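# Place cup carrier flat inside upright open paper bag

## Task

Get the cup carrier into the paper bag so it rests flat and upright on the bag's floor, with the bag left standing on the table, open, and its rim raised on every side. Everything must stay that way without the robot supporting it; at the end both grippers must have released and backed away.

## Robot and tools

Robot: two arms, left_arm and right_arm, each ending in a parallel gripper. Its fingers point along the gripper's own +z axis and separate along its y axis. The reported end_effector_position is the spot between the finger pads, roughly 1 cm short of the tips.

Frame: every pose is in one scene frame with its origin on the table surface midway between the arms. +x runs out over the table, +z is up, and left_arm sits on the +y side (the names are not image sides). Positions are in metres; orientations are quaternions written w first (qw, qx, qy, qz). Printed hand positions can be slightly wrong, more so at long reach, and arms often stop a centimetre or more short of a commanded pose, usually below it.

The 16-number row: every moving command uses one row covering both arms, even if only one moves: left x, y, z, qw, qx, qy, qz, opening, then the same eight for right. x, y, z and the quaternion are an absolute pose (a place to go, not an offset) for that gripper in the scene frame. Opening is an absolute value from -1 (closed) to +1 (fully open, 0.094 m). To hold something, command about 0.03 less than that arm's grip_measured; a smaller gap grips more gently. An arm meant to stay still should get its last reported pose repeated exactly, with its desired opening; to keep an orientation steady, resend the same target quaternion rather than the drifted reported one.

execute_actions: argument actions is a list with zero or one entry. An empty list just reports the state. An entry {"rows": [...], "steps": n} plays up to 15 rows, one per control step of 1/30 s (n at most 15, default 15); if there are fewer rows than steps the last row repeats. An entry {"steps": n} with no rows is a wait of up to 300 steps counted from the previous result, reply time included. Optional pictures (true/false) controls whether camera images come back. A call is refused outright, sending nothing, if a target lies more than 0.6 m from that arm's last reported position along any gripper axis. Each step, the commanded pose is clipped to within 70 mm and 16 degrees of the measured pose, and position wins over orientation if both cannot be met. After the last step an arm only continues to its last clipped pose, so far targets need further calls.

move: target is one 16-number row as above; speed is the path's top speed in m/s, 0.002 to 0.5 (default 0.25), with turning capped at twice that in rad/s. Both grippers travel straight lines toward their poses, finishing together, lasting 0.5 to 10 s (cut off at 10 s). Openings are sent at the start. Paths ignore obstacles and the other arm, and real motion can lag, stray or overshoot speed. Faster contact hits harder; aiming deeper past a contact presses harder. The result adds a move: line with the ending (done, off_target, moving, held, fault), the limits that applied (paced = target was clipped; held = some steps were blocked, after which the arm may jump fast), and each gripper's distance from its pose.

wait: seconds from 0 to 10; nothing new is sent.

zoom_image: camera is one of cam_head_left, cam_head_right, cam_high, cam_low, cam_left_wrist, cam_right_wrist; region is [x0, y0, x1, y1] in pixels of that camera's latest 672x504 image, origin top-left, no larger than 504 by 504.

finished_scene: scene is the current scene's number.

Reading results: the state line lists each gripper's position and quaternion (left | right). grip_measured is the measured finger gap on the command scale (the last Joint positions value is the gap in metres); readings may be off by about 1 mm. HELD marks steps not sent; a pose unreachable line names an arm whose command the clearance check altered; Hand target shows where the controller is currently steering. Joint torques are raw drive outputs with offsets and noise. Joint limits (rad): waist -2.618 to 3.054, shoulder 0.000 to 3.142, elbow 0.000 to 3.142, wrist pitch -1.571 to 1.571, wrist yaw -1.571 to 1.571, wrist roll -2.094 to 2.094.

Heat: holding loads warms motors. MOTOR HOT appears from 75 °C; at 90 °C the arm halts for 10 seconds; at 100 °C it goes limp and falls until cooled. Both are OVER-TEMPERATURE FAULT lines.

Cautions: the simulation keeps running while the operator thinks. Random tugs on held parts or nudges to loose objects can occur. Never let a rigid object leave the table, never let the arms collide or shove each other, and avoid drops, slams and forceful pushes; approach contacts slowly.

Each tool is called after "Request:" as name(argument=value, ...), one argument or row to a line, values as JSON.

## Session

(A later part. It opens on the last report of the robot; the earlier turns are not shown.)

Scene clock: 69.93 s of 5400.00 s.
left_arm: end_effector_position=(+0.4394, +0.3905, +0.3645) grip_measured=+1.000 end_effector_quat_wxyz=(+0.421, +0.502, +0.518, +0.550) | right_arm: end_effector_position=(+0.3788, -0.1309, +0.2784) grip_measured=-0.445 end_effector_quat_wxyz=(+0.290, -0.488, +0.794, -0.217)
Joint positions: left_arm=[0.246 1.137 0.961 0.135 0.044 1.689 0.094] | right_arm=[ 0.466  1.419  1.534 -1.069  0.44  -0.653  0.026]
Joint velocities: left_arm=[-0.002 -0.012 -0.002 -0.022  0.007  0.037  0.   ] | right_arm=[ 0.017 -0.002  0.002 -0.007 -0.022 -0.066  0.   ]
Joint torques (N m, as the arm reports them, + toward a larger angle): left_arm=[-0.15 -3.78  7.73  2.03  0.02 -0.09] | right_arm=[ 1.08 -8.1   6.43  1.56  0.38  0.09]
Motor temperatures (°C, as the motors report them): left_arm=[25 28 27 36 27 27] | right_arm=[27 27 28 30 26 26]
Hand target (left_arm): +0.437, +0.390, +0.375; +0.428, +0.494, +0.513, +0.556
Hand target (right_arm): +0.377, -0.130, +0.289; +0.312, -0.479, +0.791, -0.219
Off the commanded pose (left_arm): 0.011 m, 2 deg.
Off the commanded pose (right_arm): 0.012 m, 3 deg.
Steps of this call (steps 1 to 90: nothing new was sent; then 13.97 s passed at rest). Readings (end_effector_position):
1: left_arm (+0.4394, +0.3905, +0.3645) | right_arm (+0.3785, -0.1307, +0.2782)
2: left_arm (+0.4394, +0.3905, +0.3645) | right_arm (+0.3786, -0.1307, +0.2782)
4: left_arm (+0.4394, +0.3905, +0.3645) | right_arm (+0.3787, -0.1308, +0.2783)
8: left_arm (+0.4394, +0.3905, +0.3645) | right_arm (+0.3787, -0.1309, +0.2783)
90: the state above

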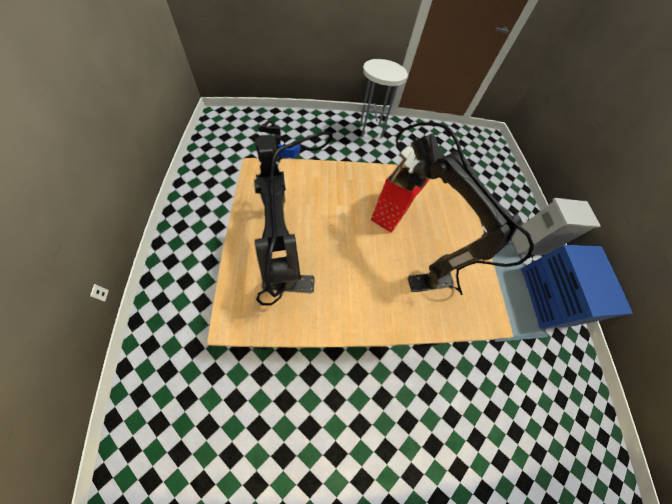

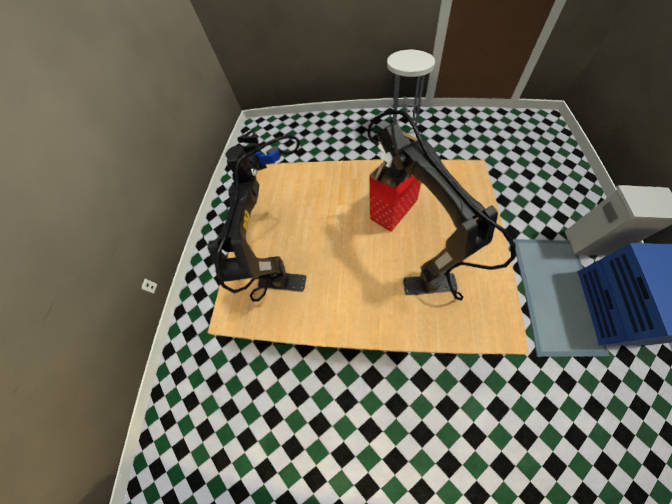

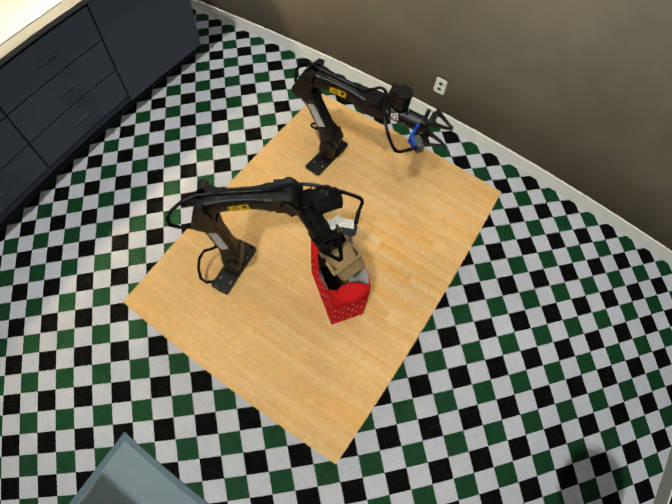

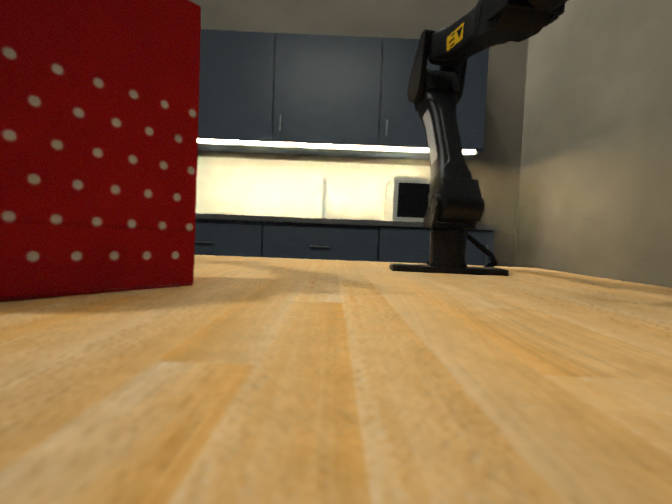

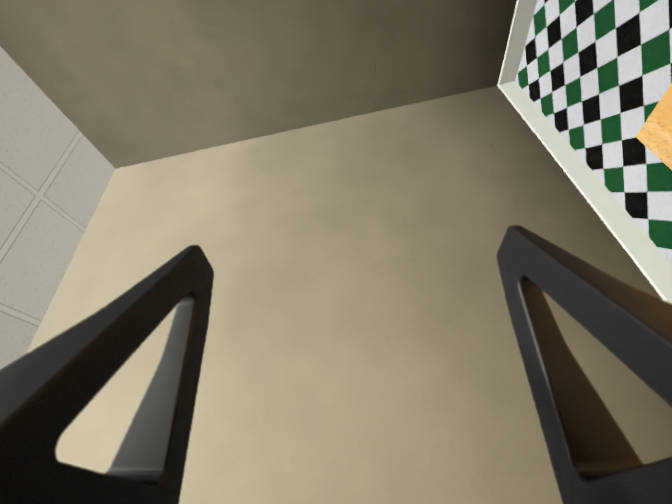

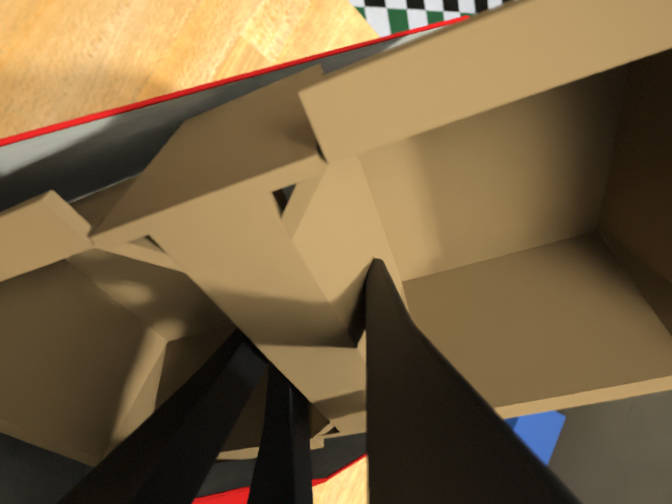

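Request:
move(
  target=[0.437,0.39,0.375,0.428,0.494,0.512,0.556,1,0.372,-0.13,0.25,0.313,-0.477,0.793,-0.218,-0.5],
  speed=0.05,
)

Request:
zoom_image(
  camera="cam_high",
  region=[270,180,420,330],
)

Request:
zoom_image(
  camera="cam_head_left",
  region=[340,100,490,250],
)

Scene clock: 74.33 s of 5400.00 s.
left_arm: end_effector_position=(+0.4394, +0.3905, +0.3645) grip_measured=+1.000 end_effector_quat_wxyz=(+0.421, +0.502, +0.518, +0.550) | right_arm: end_effector_position=(+0.3727, -0.1315, +0.2404) grip_measured=-0.445 end_effector_quat_wxyz=(+0.291, -0.487, +0.795, -0.215)
Joint positions: left_arm=[0.246 1.137 0.961 0.135 0.044 1.689 0.094] | right_arm=[ 0.476  1.36   1.33  -0.927  0.443 -0.639  0.026]
Joint velocities: left_arm=[-0.007 -0.002 -0.007  0.051 -0.022 -0.022  0.   ] | right_arm=[-0.022 -0.002 -0.012  0.007 -0.022  0.051 -0.001]
Joint torques (N m, as the arm reports them, + toward a larger angle): left_arm=[-0.04 -3.74  7.74  2.06  0.02 -0.09] | right_arm=[ 1.1  -7.77  6.59  1.52  0.41  0.1 ]
Motor temperatures (°C, as the motors report them): left_arm=[25 28 27 36 27 27] | right_arm=[27 27 28 30 26 26]
Hand target (left_arm): +0.437, +0.390, +0.375; +0.428, +0.494, +0.512, +0.556
Hand target (right_arm): +0.371, -0.130, +0.250; +0.312, -0.477, +0.792, -0.217
Off the commanded pose (left_arm): 0.011 m, 2 deg.
Off the commanded pose (right_arm): 0.010 m, 3 deg.
After step 90, 0.33 s passed at rest.
move: off_target (left_arm, right_arm)

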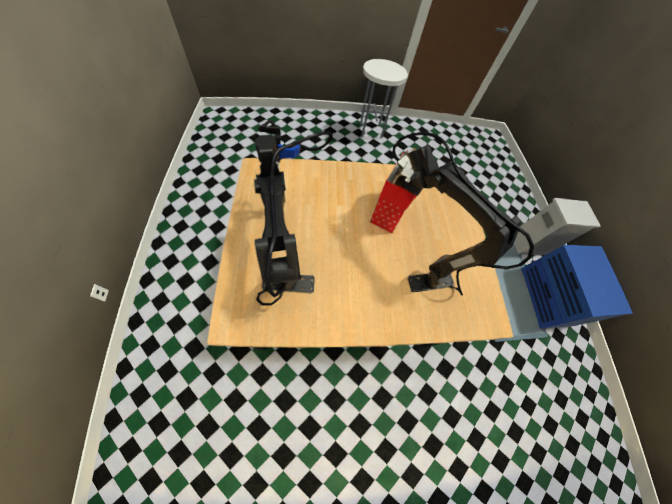

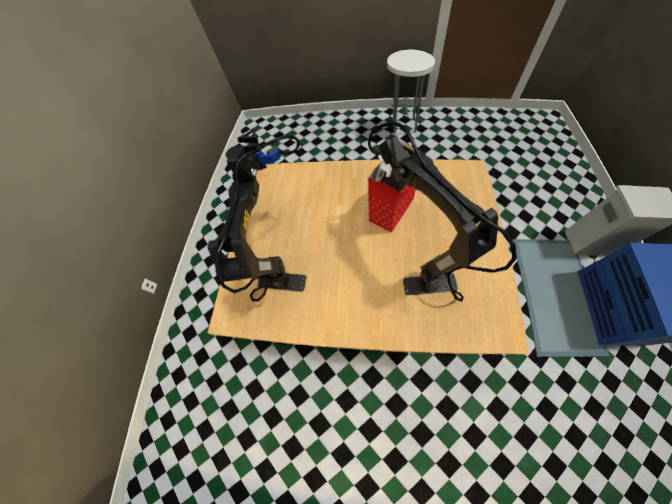

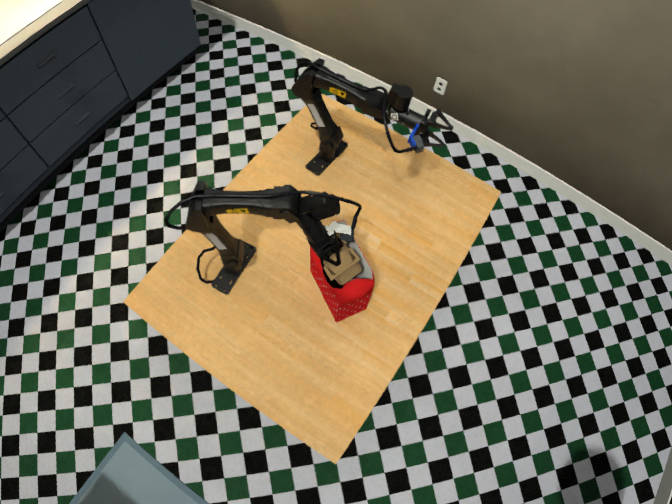

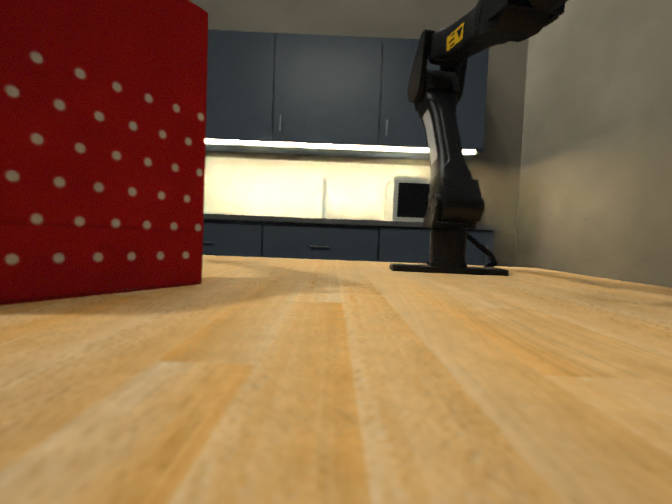

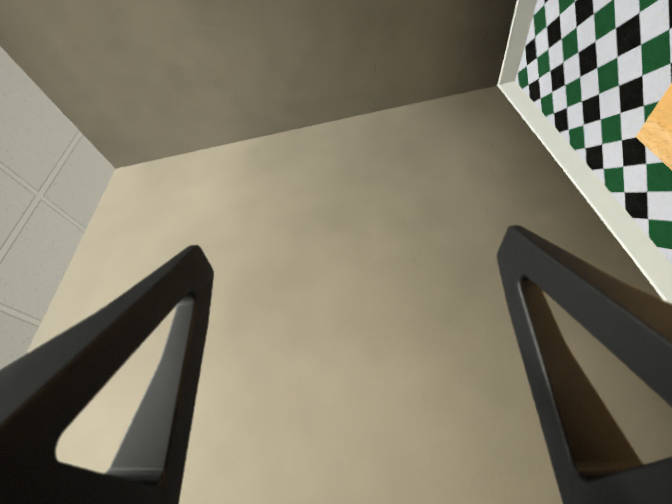

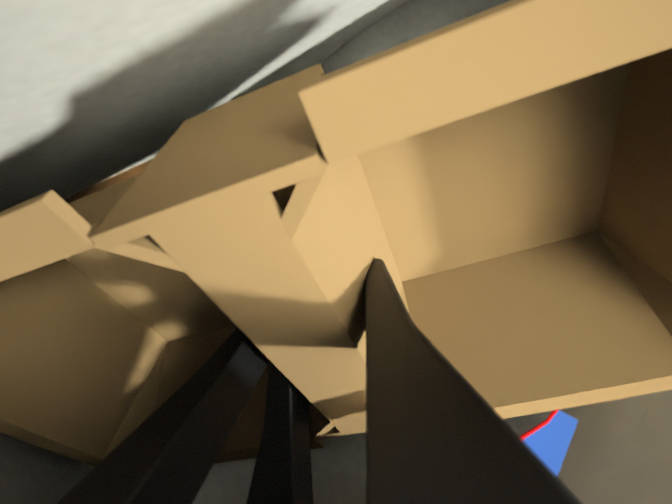

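Region (270, 180, 420, 330) of cam_high's 672x504 image, scaled by 3.360, with more detail than that image has.

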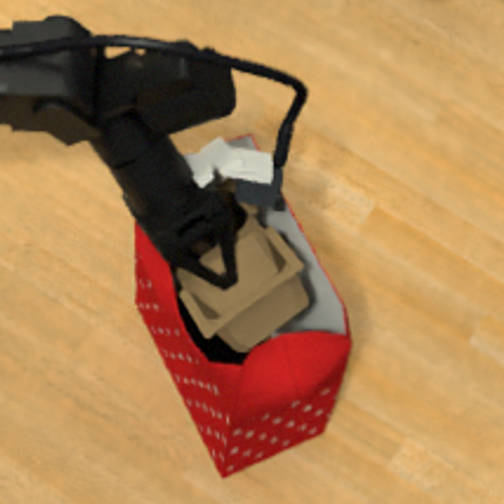

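Region (340, 100, 490, 250) of cam_head_left's 672x504 image, scaled by 3.360, with more detail than that image has.

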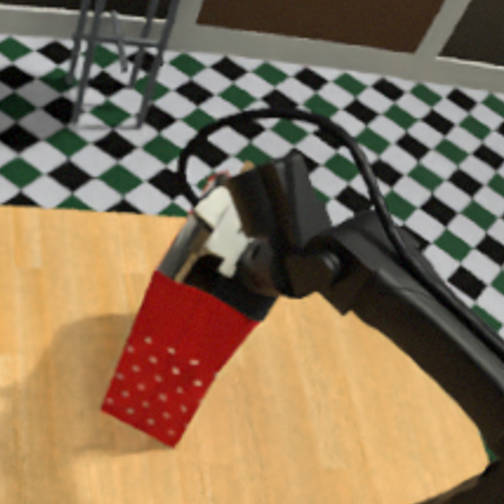

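Request:
move(
  target=[0.437,0.39,0.375,0.428,0.494,0.512,0.556,1,0.372,-0.126,0.215,0.29,-0.476,0.81,-0.18,-0.5],
  speed=0.05,
)

Request:
zoom_image(
  camera="cam_high",
  region=[270,180,420,330],
)

Request:
zoom_image(
  camera="cam_head_left",
  region=[340,100,490,250],
)

Scene clock: 80.33 s of 5400.00 s.
left_arm: end_effector_position=(+0.4394, +0.3905, +0.3645) grip_measured=+1.000 end_effector_quat_wxyz=(+0.421, +0.502, +0.518, +0.550) | right_arm: end_effector_position=(+0.3732, -0.1249, +0.2241) grip_measured=-0.445 end_effector_quat_wxyz=(+0.295, -0.481, +0.804, -0.190)
Joint positions: left_arm=[0.246 1.137 0.961 0.135 0.044 1.689 0.094] | right_arm=[ 0.469  1.36   1.275 -0.872  0.397 -0.611  0.026]
Joint velocities: left_arm=[-0.002  0.002  0.002 -0.051 -0.037 -0.037  0.   ] | right_arm=[-0.007 -0.012 -0.007  0.051  0.007 -0.007 -0.001]
Joint torques (N m, as the arm reports them, + toward a larger angle): left_arm=[ 0.04 -3.77  7.64  2.02  0.03 -0.07] | right_arm=[-0.92 -5.34  5.43  1.37  0.    0.14]
Motor temperatures (°C, as the motors report them): left_arm=[25 28 27 36 27 27] | right_arm=[27 27 28 30 26 26]
Hand target (left_arm): +0.437, +0.390, +0.375; +0.428, +0.494, +0.512, +0.556
Hand target (right_arm): +0.371, -0.126, +0.215; +0.290, -0.476, +0.811, -0.180
Off the commanded pose (left_arm): 0.011 m, 2 deg.
Off the commanded pose (right_arm): 0.009 m, 2 deg.
After step 90, 1.90 s passed at rest.
move: off_target (left_arm)

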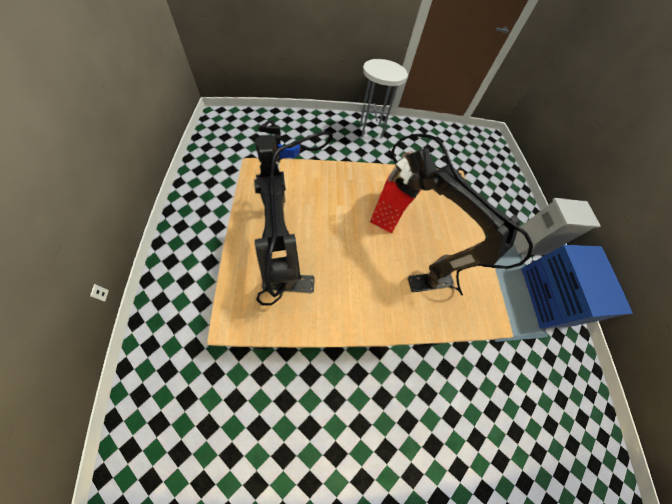

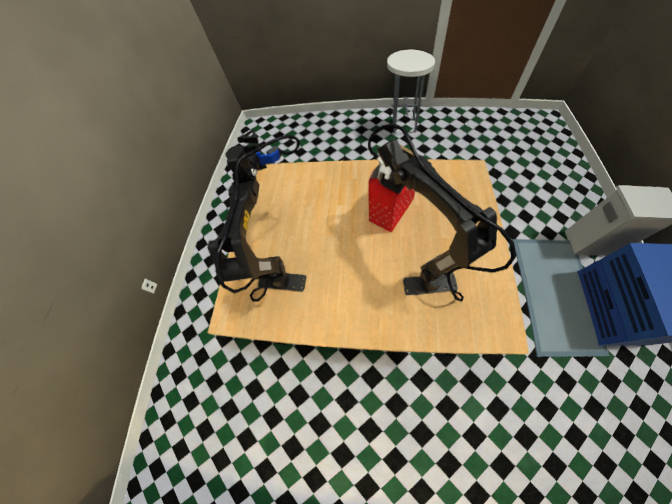

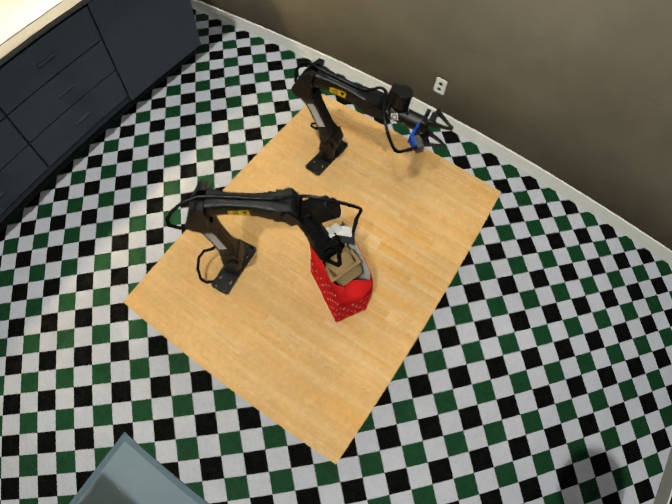

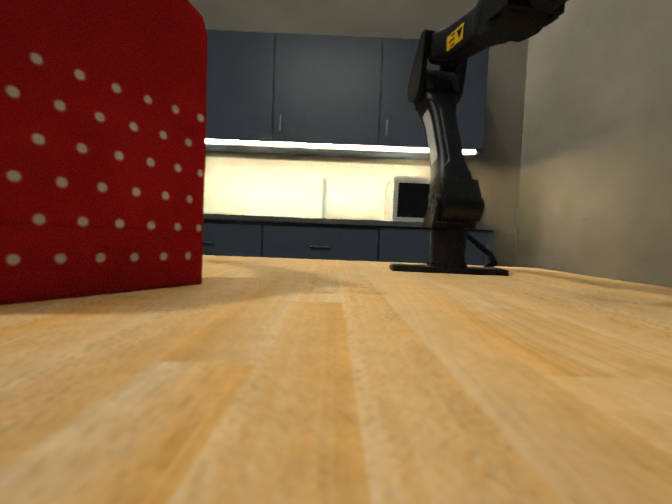

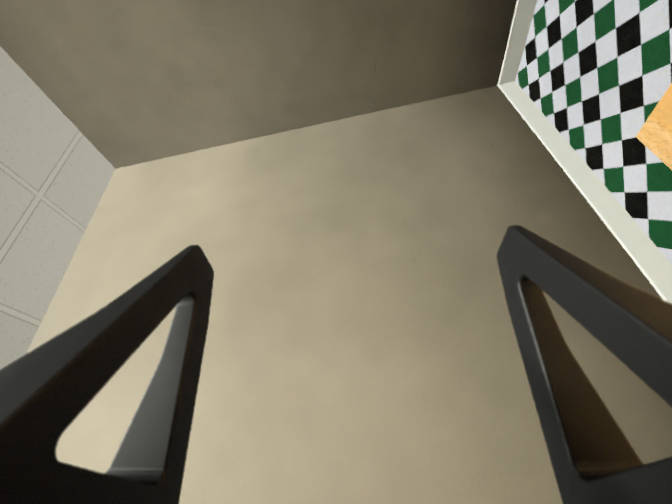

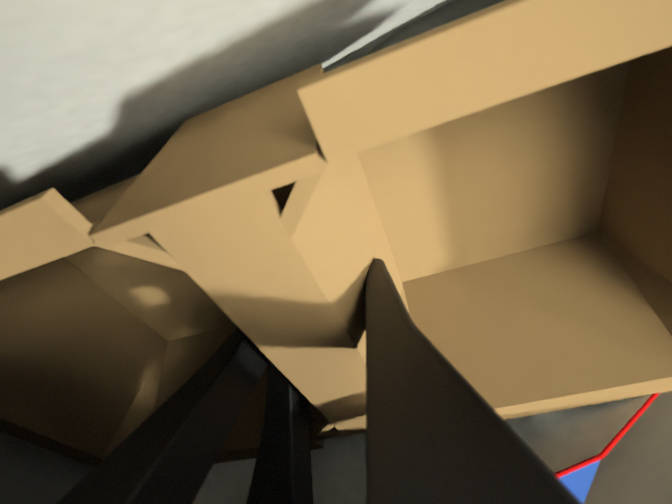

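Region (270, 180, 420, 330) of cam_high's 672x504 image, scaled by 3.360, with more detail than that image has.

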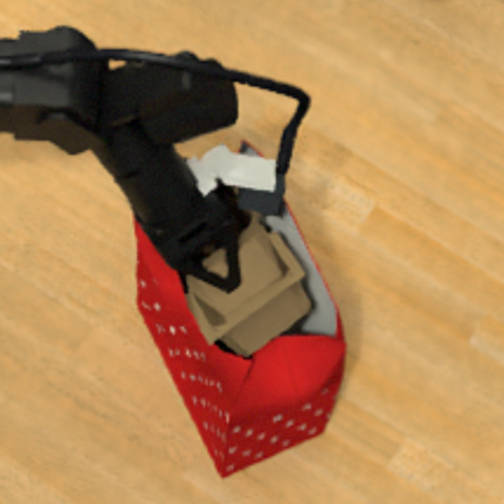

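Region (340, 100, 490, 250) of cam_head_left's 672x504 image, scaled by 3.360, with more detail than that image has.

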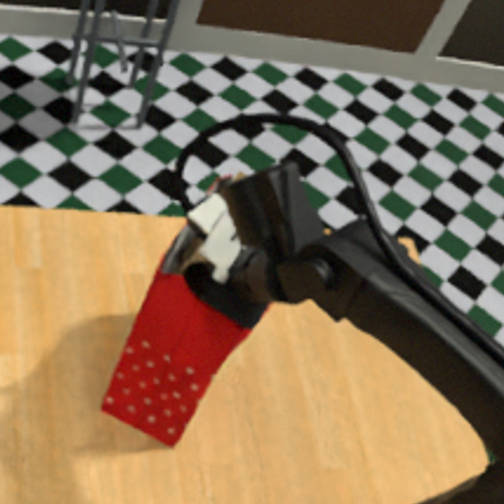

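Request:
move(
  target=[0.437,0.39,0.375,0.428,0.494,0.512,0.556,1,0.372,-0.12,0.25,0.339,-0.672,0.648,-0.125,-0.5],
  speed=0.06,
)

Request:
zoom_image(
  camera="cam_high",
  region=[270,180,420,330],
)

Scene clock: 93.77 s of 5400.00 s.
left_arm: end_effector_position=(+0.4394, +0.3905, +0.3645) grip_measured=+1.000 end_effector_quat_wxyz=(+0.421, +0.502, +0.518, +0.550) | right_arm: end_effector_position=(+0.3722, -0.1191, +0.2329) grip_measured=-0.445 end_effector_quat_wxyz=(+0.315, -0.677, +0.654, -0.121)
Joint positions: left_arm=[0.246 1.137 0.961 0.135 0.044 1.689 0.094] | right_arm=[ 0.28   1.311  1.275 -0.846 -0.02  -1.193  0.026]
Joint velocities: left_arm=[ 0.002 -0.012 -0.007 -0.066 -0.007  0.022  0.   ] | right_arm=[-0.007 -0.017  0.007 -0.007 -0.066 -0.051  0.   ]
Joint torques (N m, as the arm reports them, + toward a larger angle): left_arm=[-0.1  -3.74  7.79  2.02  0.03 -0.11] | right_arm=[-0.95 -7.23  9.88  1.47 -0.23 -0.05]
Motor temperatures (°C, as the motors report them): left_arm=[25 28 27 37 27 27] | right_arm=[27 27 28 30 26 26]
Hand target (left_arm): +0.437, +0.390, +0.375; +0.428, +0.494, +0.513, +0.556
Hand target (right_arm): +0.372, -0.120, +0.251; -0.339, +0.672, -0.647, +0.124
Off the commanded pose (left_arm): 0.011 m, 2 deg.
Off the commanded pose (right_arm): 0.017 m, 3 deg.
After step 90, 5.77 s passed at rest.
move: off_target (left_arm, right_arm)

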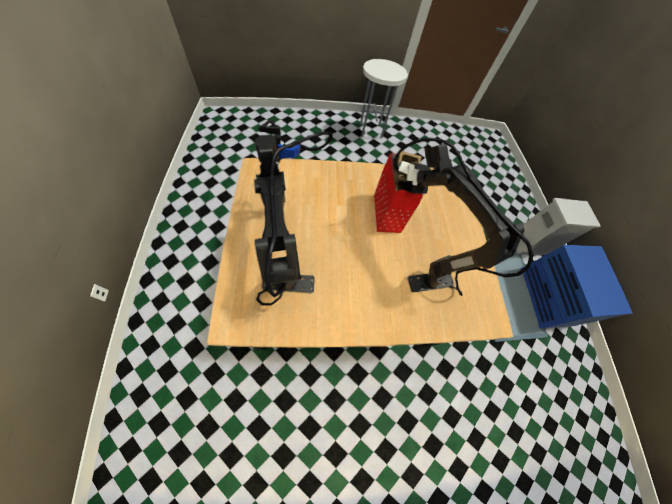

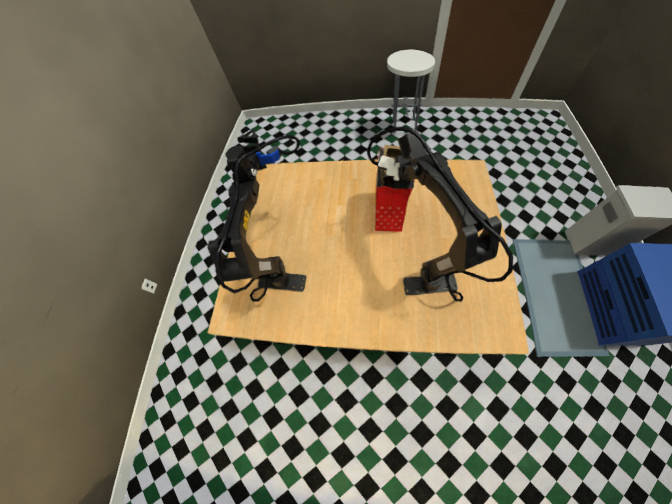

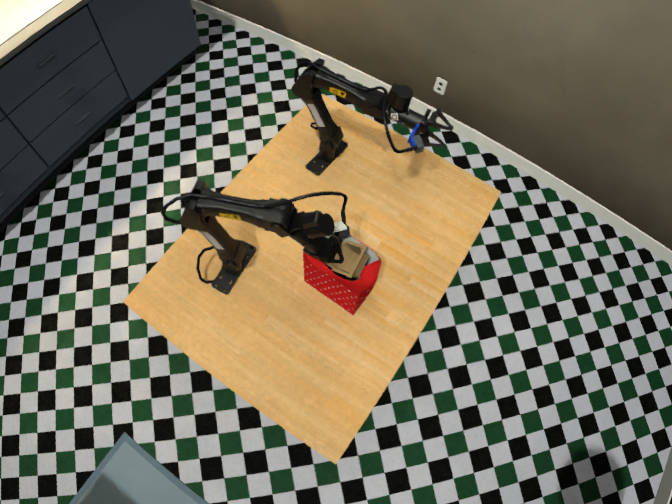

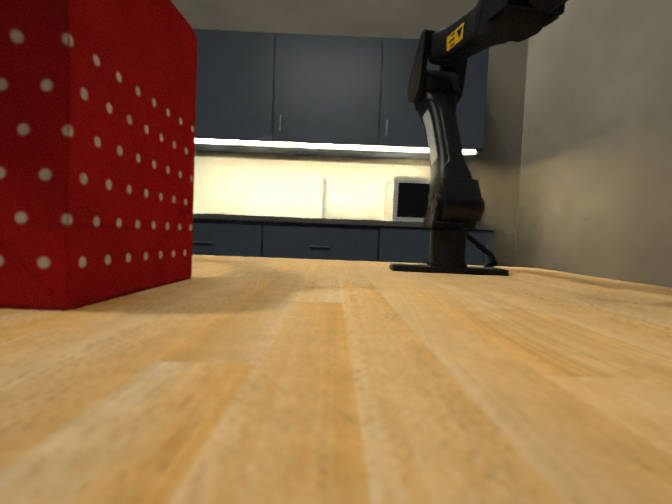

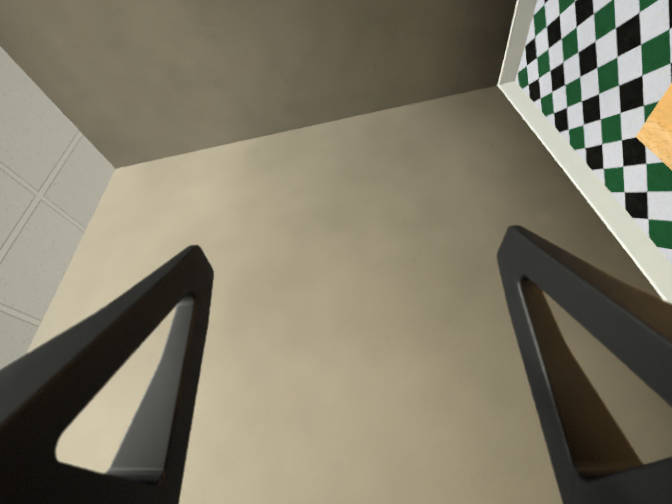

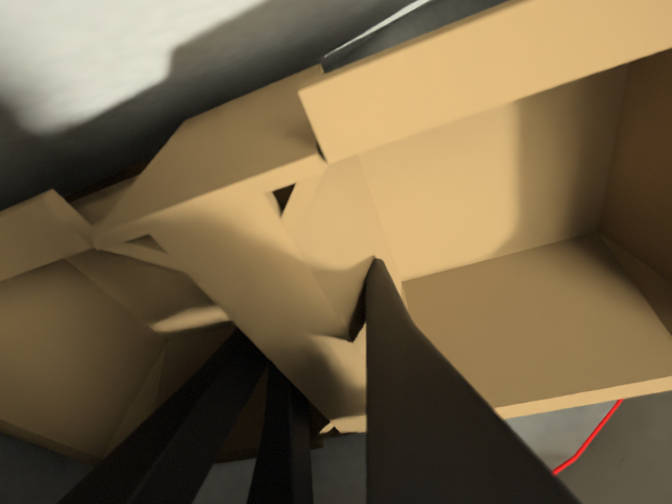

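Region (270, 180, 420, 330) of cam_high's 672x504 image, scaled by 3.360, with more detail than that image has.

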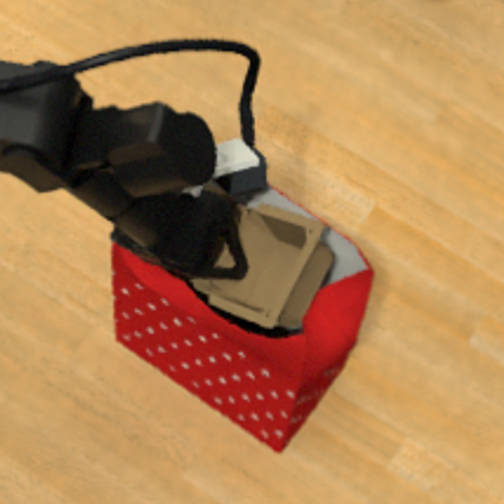

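Request:
move(
  target=[0.437,0.39,0.375,0.428,0.494,0.512,0.556,1,0.36,-0.105,0.255,0.361,-0.836,0.417,-0.018,-0.5],
  speed=0.07,
)

Request:
move(
  target=[0.437,0.39,0.375,0.428,0.494,0.512,0.556,1,0.36,-0.105,0.39,0.361,-0.836,0.417,-0.018,-0.5],
  speed=0.1,
)

Scene clock: 114.37 s of 5400.00 s.
left_arm: end_effector_position=(+0.4394, +0.3905, +0.3645) grip_measured=+1.000 end_effector_quat_wxyz=(+0.421, +0.502, +0.518, +0.550) | right_arm: end_effector_position=(+0.3589, -0.1057, +0.2504) grip_measured=-0.445 end_effector_quat_wxyz=(-0.354, +0.836, -0.419, +0.025)
Joint positions: left_arm=[0.246 1.137 0.961 0.135 0.044 1.689 0.094] | right_arm=[ 0.092  1.414  1.433 -1.045 -0.506 -1.852  0.026]
Joint velocities: left_arm=[-0.017  0.022  0.027 -0.066 -0.037  0.022  0.   ] | right_arm=[-0.007 -0.012  0.002 -0.051 -0.051  0.022 -0.001]
Joint torques (N m, as the arm reports them, + toward a larger angle): left_arm=[ 0.01 -3.7   7.81  2.02  0.   -0.08] | right_arm=[-1.06 -4.34 10.39  0.98 -0.56 -0.01]
Motor temperatures (°C, as the motors report them): left_arm=[25 28 28 38 27 27] | right_arm=[27 27 29 31 26 26]
Hand target (left_arm): +0.437, +0.390, +0.375; +0.428, +0.494, +0.512, +0.556
Hand target (right_arm): +0.360, -0.105, +0.257; -0.362, +0.833, -0.417, +0.018
Off the commanded pose (left_arm): 0.011 m, 2 deg.
Off the commanded pose (right_arm): 0.005 m, 1 deg.
After step 90, 12.87 s passed at rest.
move: off_target (left_arm)

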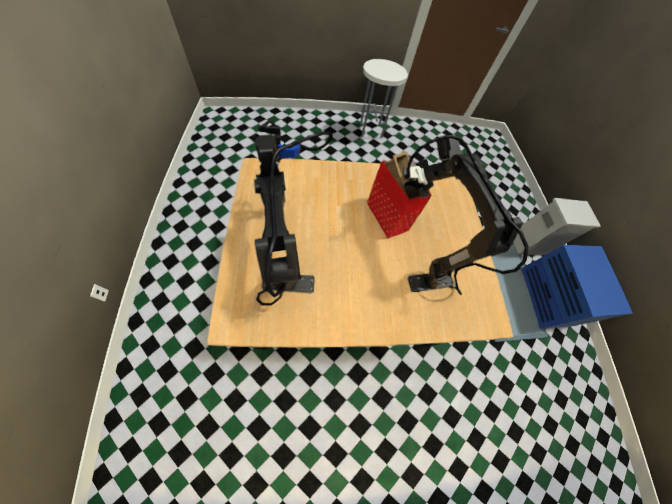

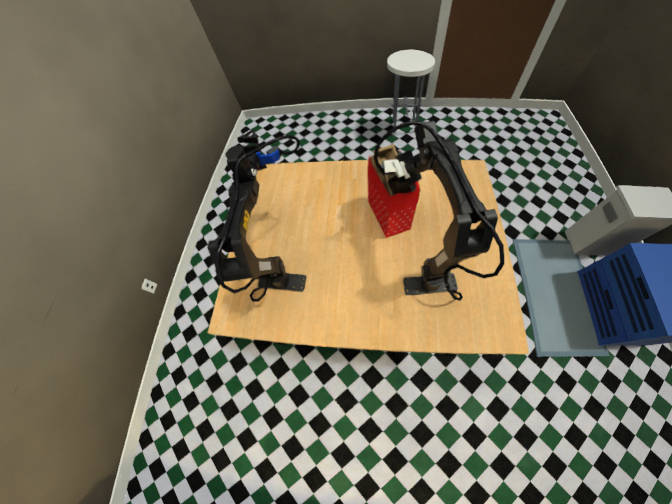

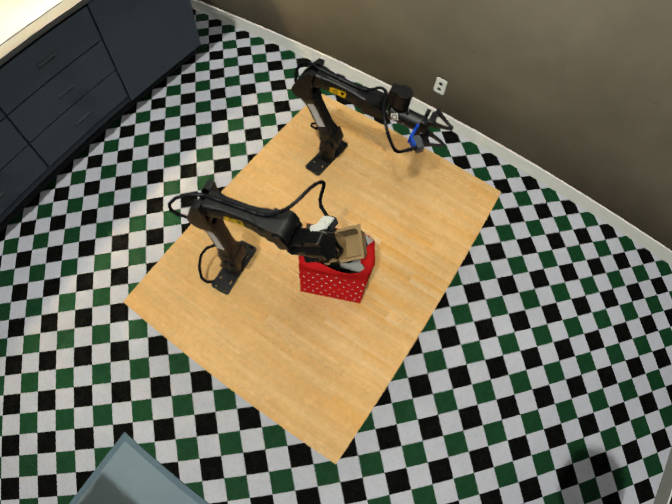

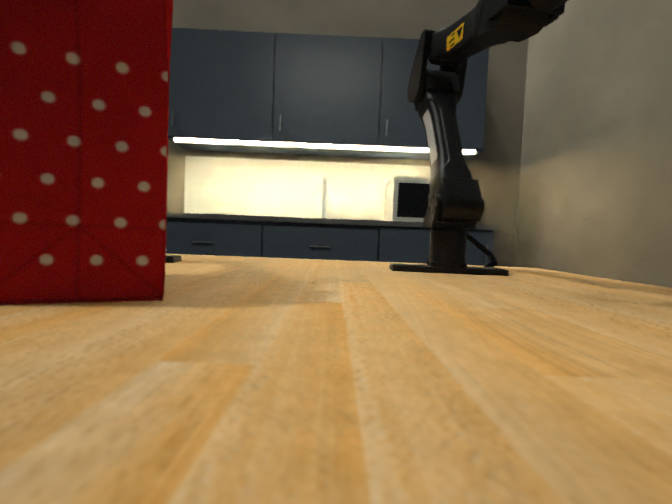

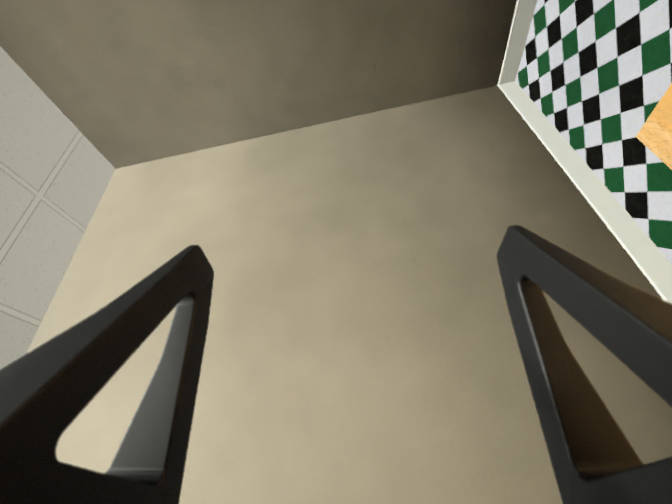

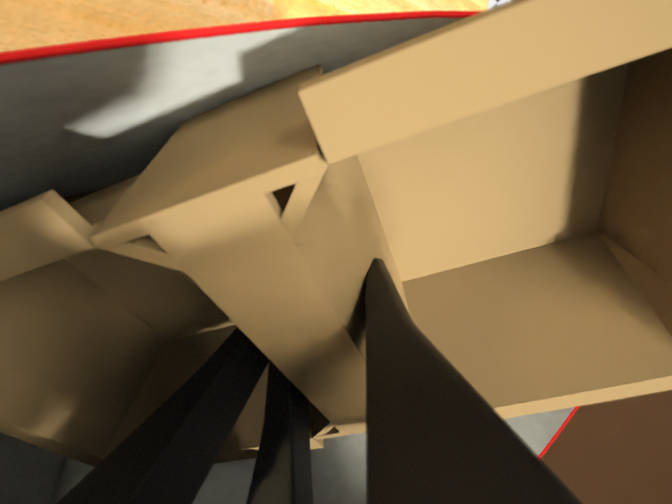

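Scene clock: 116.20 s of 5400.00 s.
left_arm: end_effector_position=(+0.4394, +0.3905, +0.3645) grip_measured=+1.000 end_effector_quat_wxyz=(+0.421, +0.502, +0.518, +0.550) | right_arm: end_effector_position=(+0.3627, -0.1042, +0.3876) grip_measured=-0.445 end_effector_quat_wxyz=(-0.380, +0.827, -0.412, +0.050)
Joint positions: left_arm=[0.246 1.137 0.961 0.135 0.044 1.689 0.094] | right_arm=[ 0.092  1.664  2.271 -1.551 -0.51  -1.831  0.026]
Joint velocities: left_arm=[-0.002 -0.002  0.012 -0.007 -0.007  0.037  0.   ] | right_arm=[-0.022  0.022  0.002  0.007 -0.037  0.051 -0.001]
Joint torques (N m, as the arm reports them, + toward a larger angle): left_arm=[ 0.1  -3.77  7.72  2.02  0.03 -0.11] | right_arm=[-1.01 -4.94  7.9   1.13 -0.54  0.08]
Motor temperatures (°C, as the motors report them): left_arm=[25 28 28 38 27 27] | right_arm=[27 27 29 30 26 26]
Hand target (left_arm): +0.437, +0.390, +0.375; +0.428, +0.494, +0.513, +0.556
Hand target (right_arm): +0.362, -0.104, +0.391; -0.386, +0.822, -0.417, +0.040
Off the commanded pose (left_arm): 0.011 m, 2 deg.
Off the commanded pose (right_arm): 0.004 m, 4 deg.
joint sent to its limit (right arm) — the command would take joint 4 (wrist pitch) past its lower limit, so that joint was sent only as far as its limit.
move: off_target (left_arm, right_arm)

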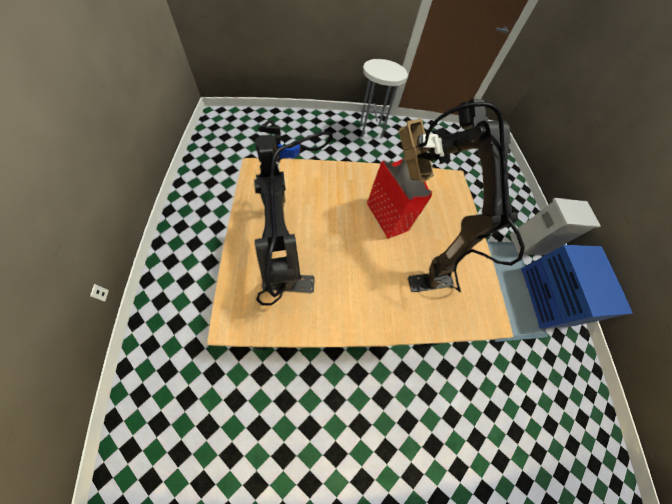

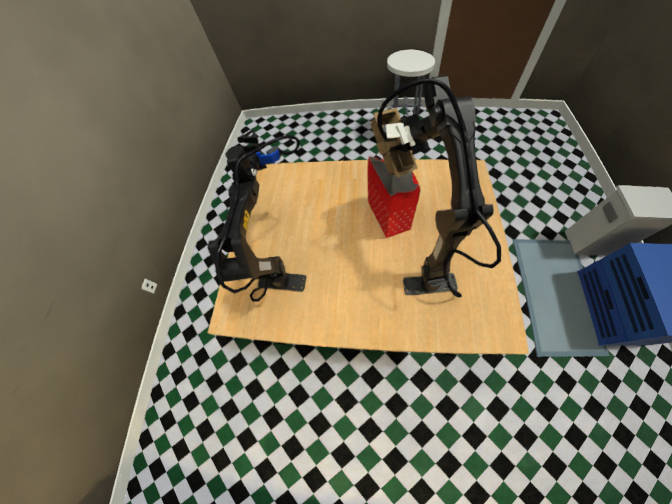

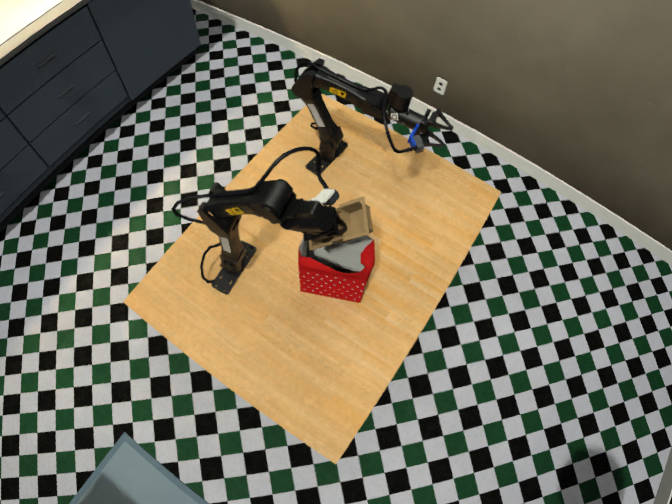

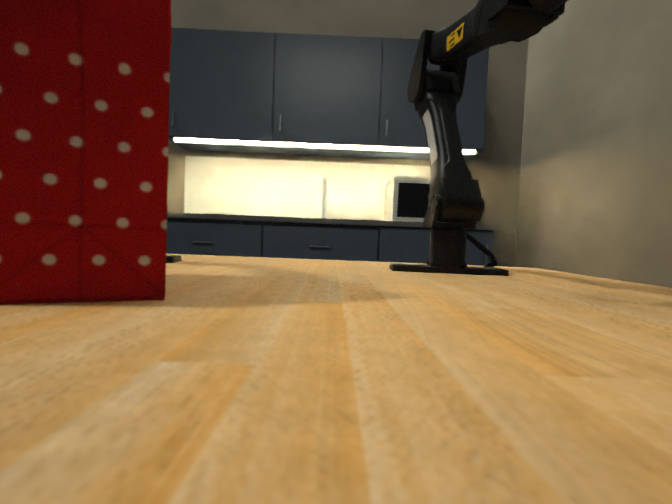

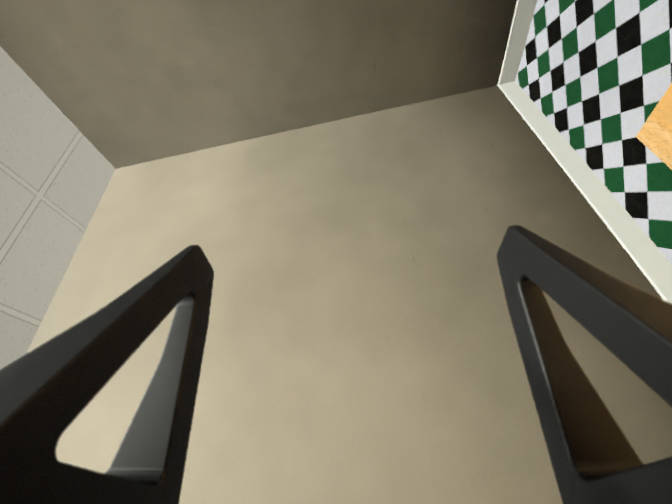

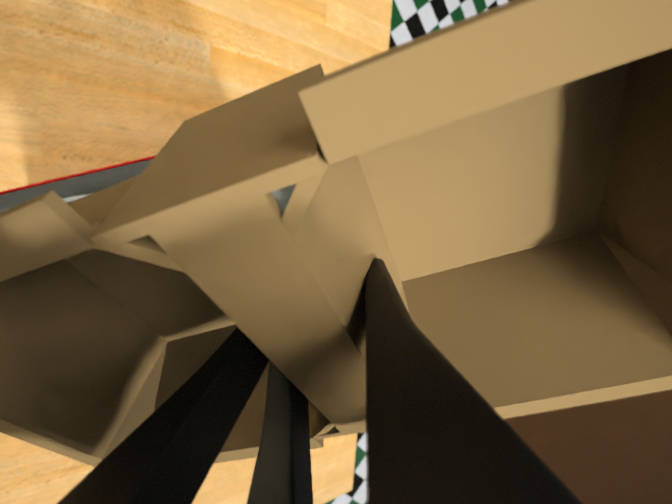

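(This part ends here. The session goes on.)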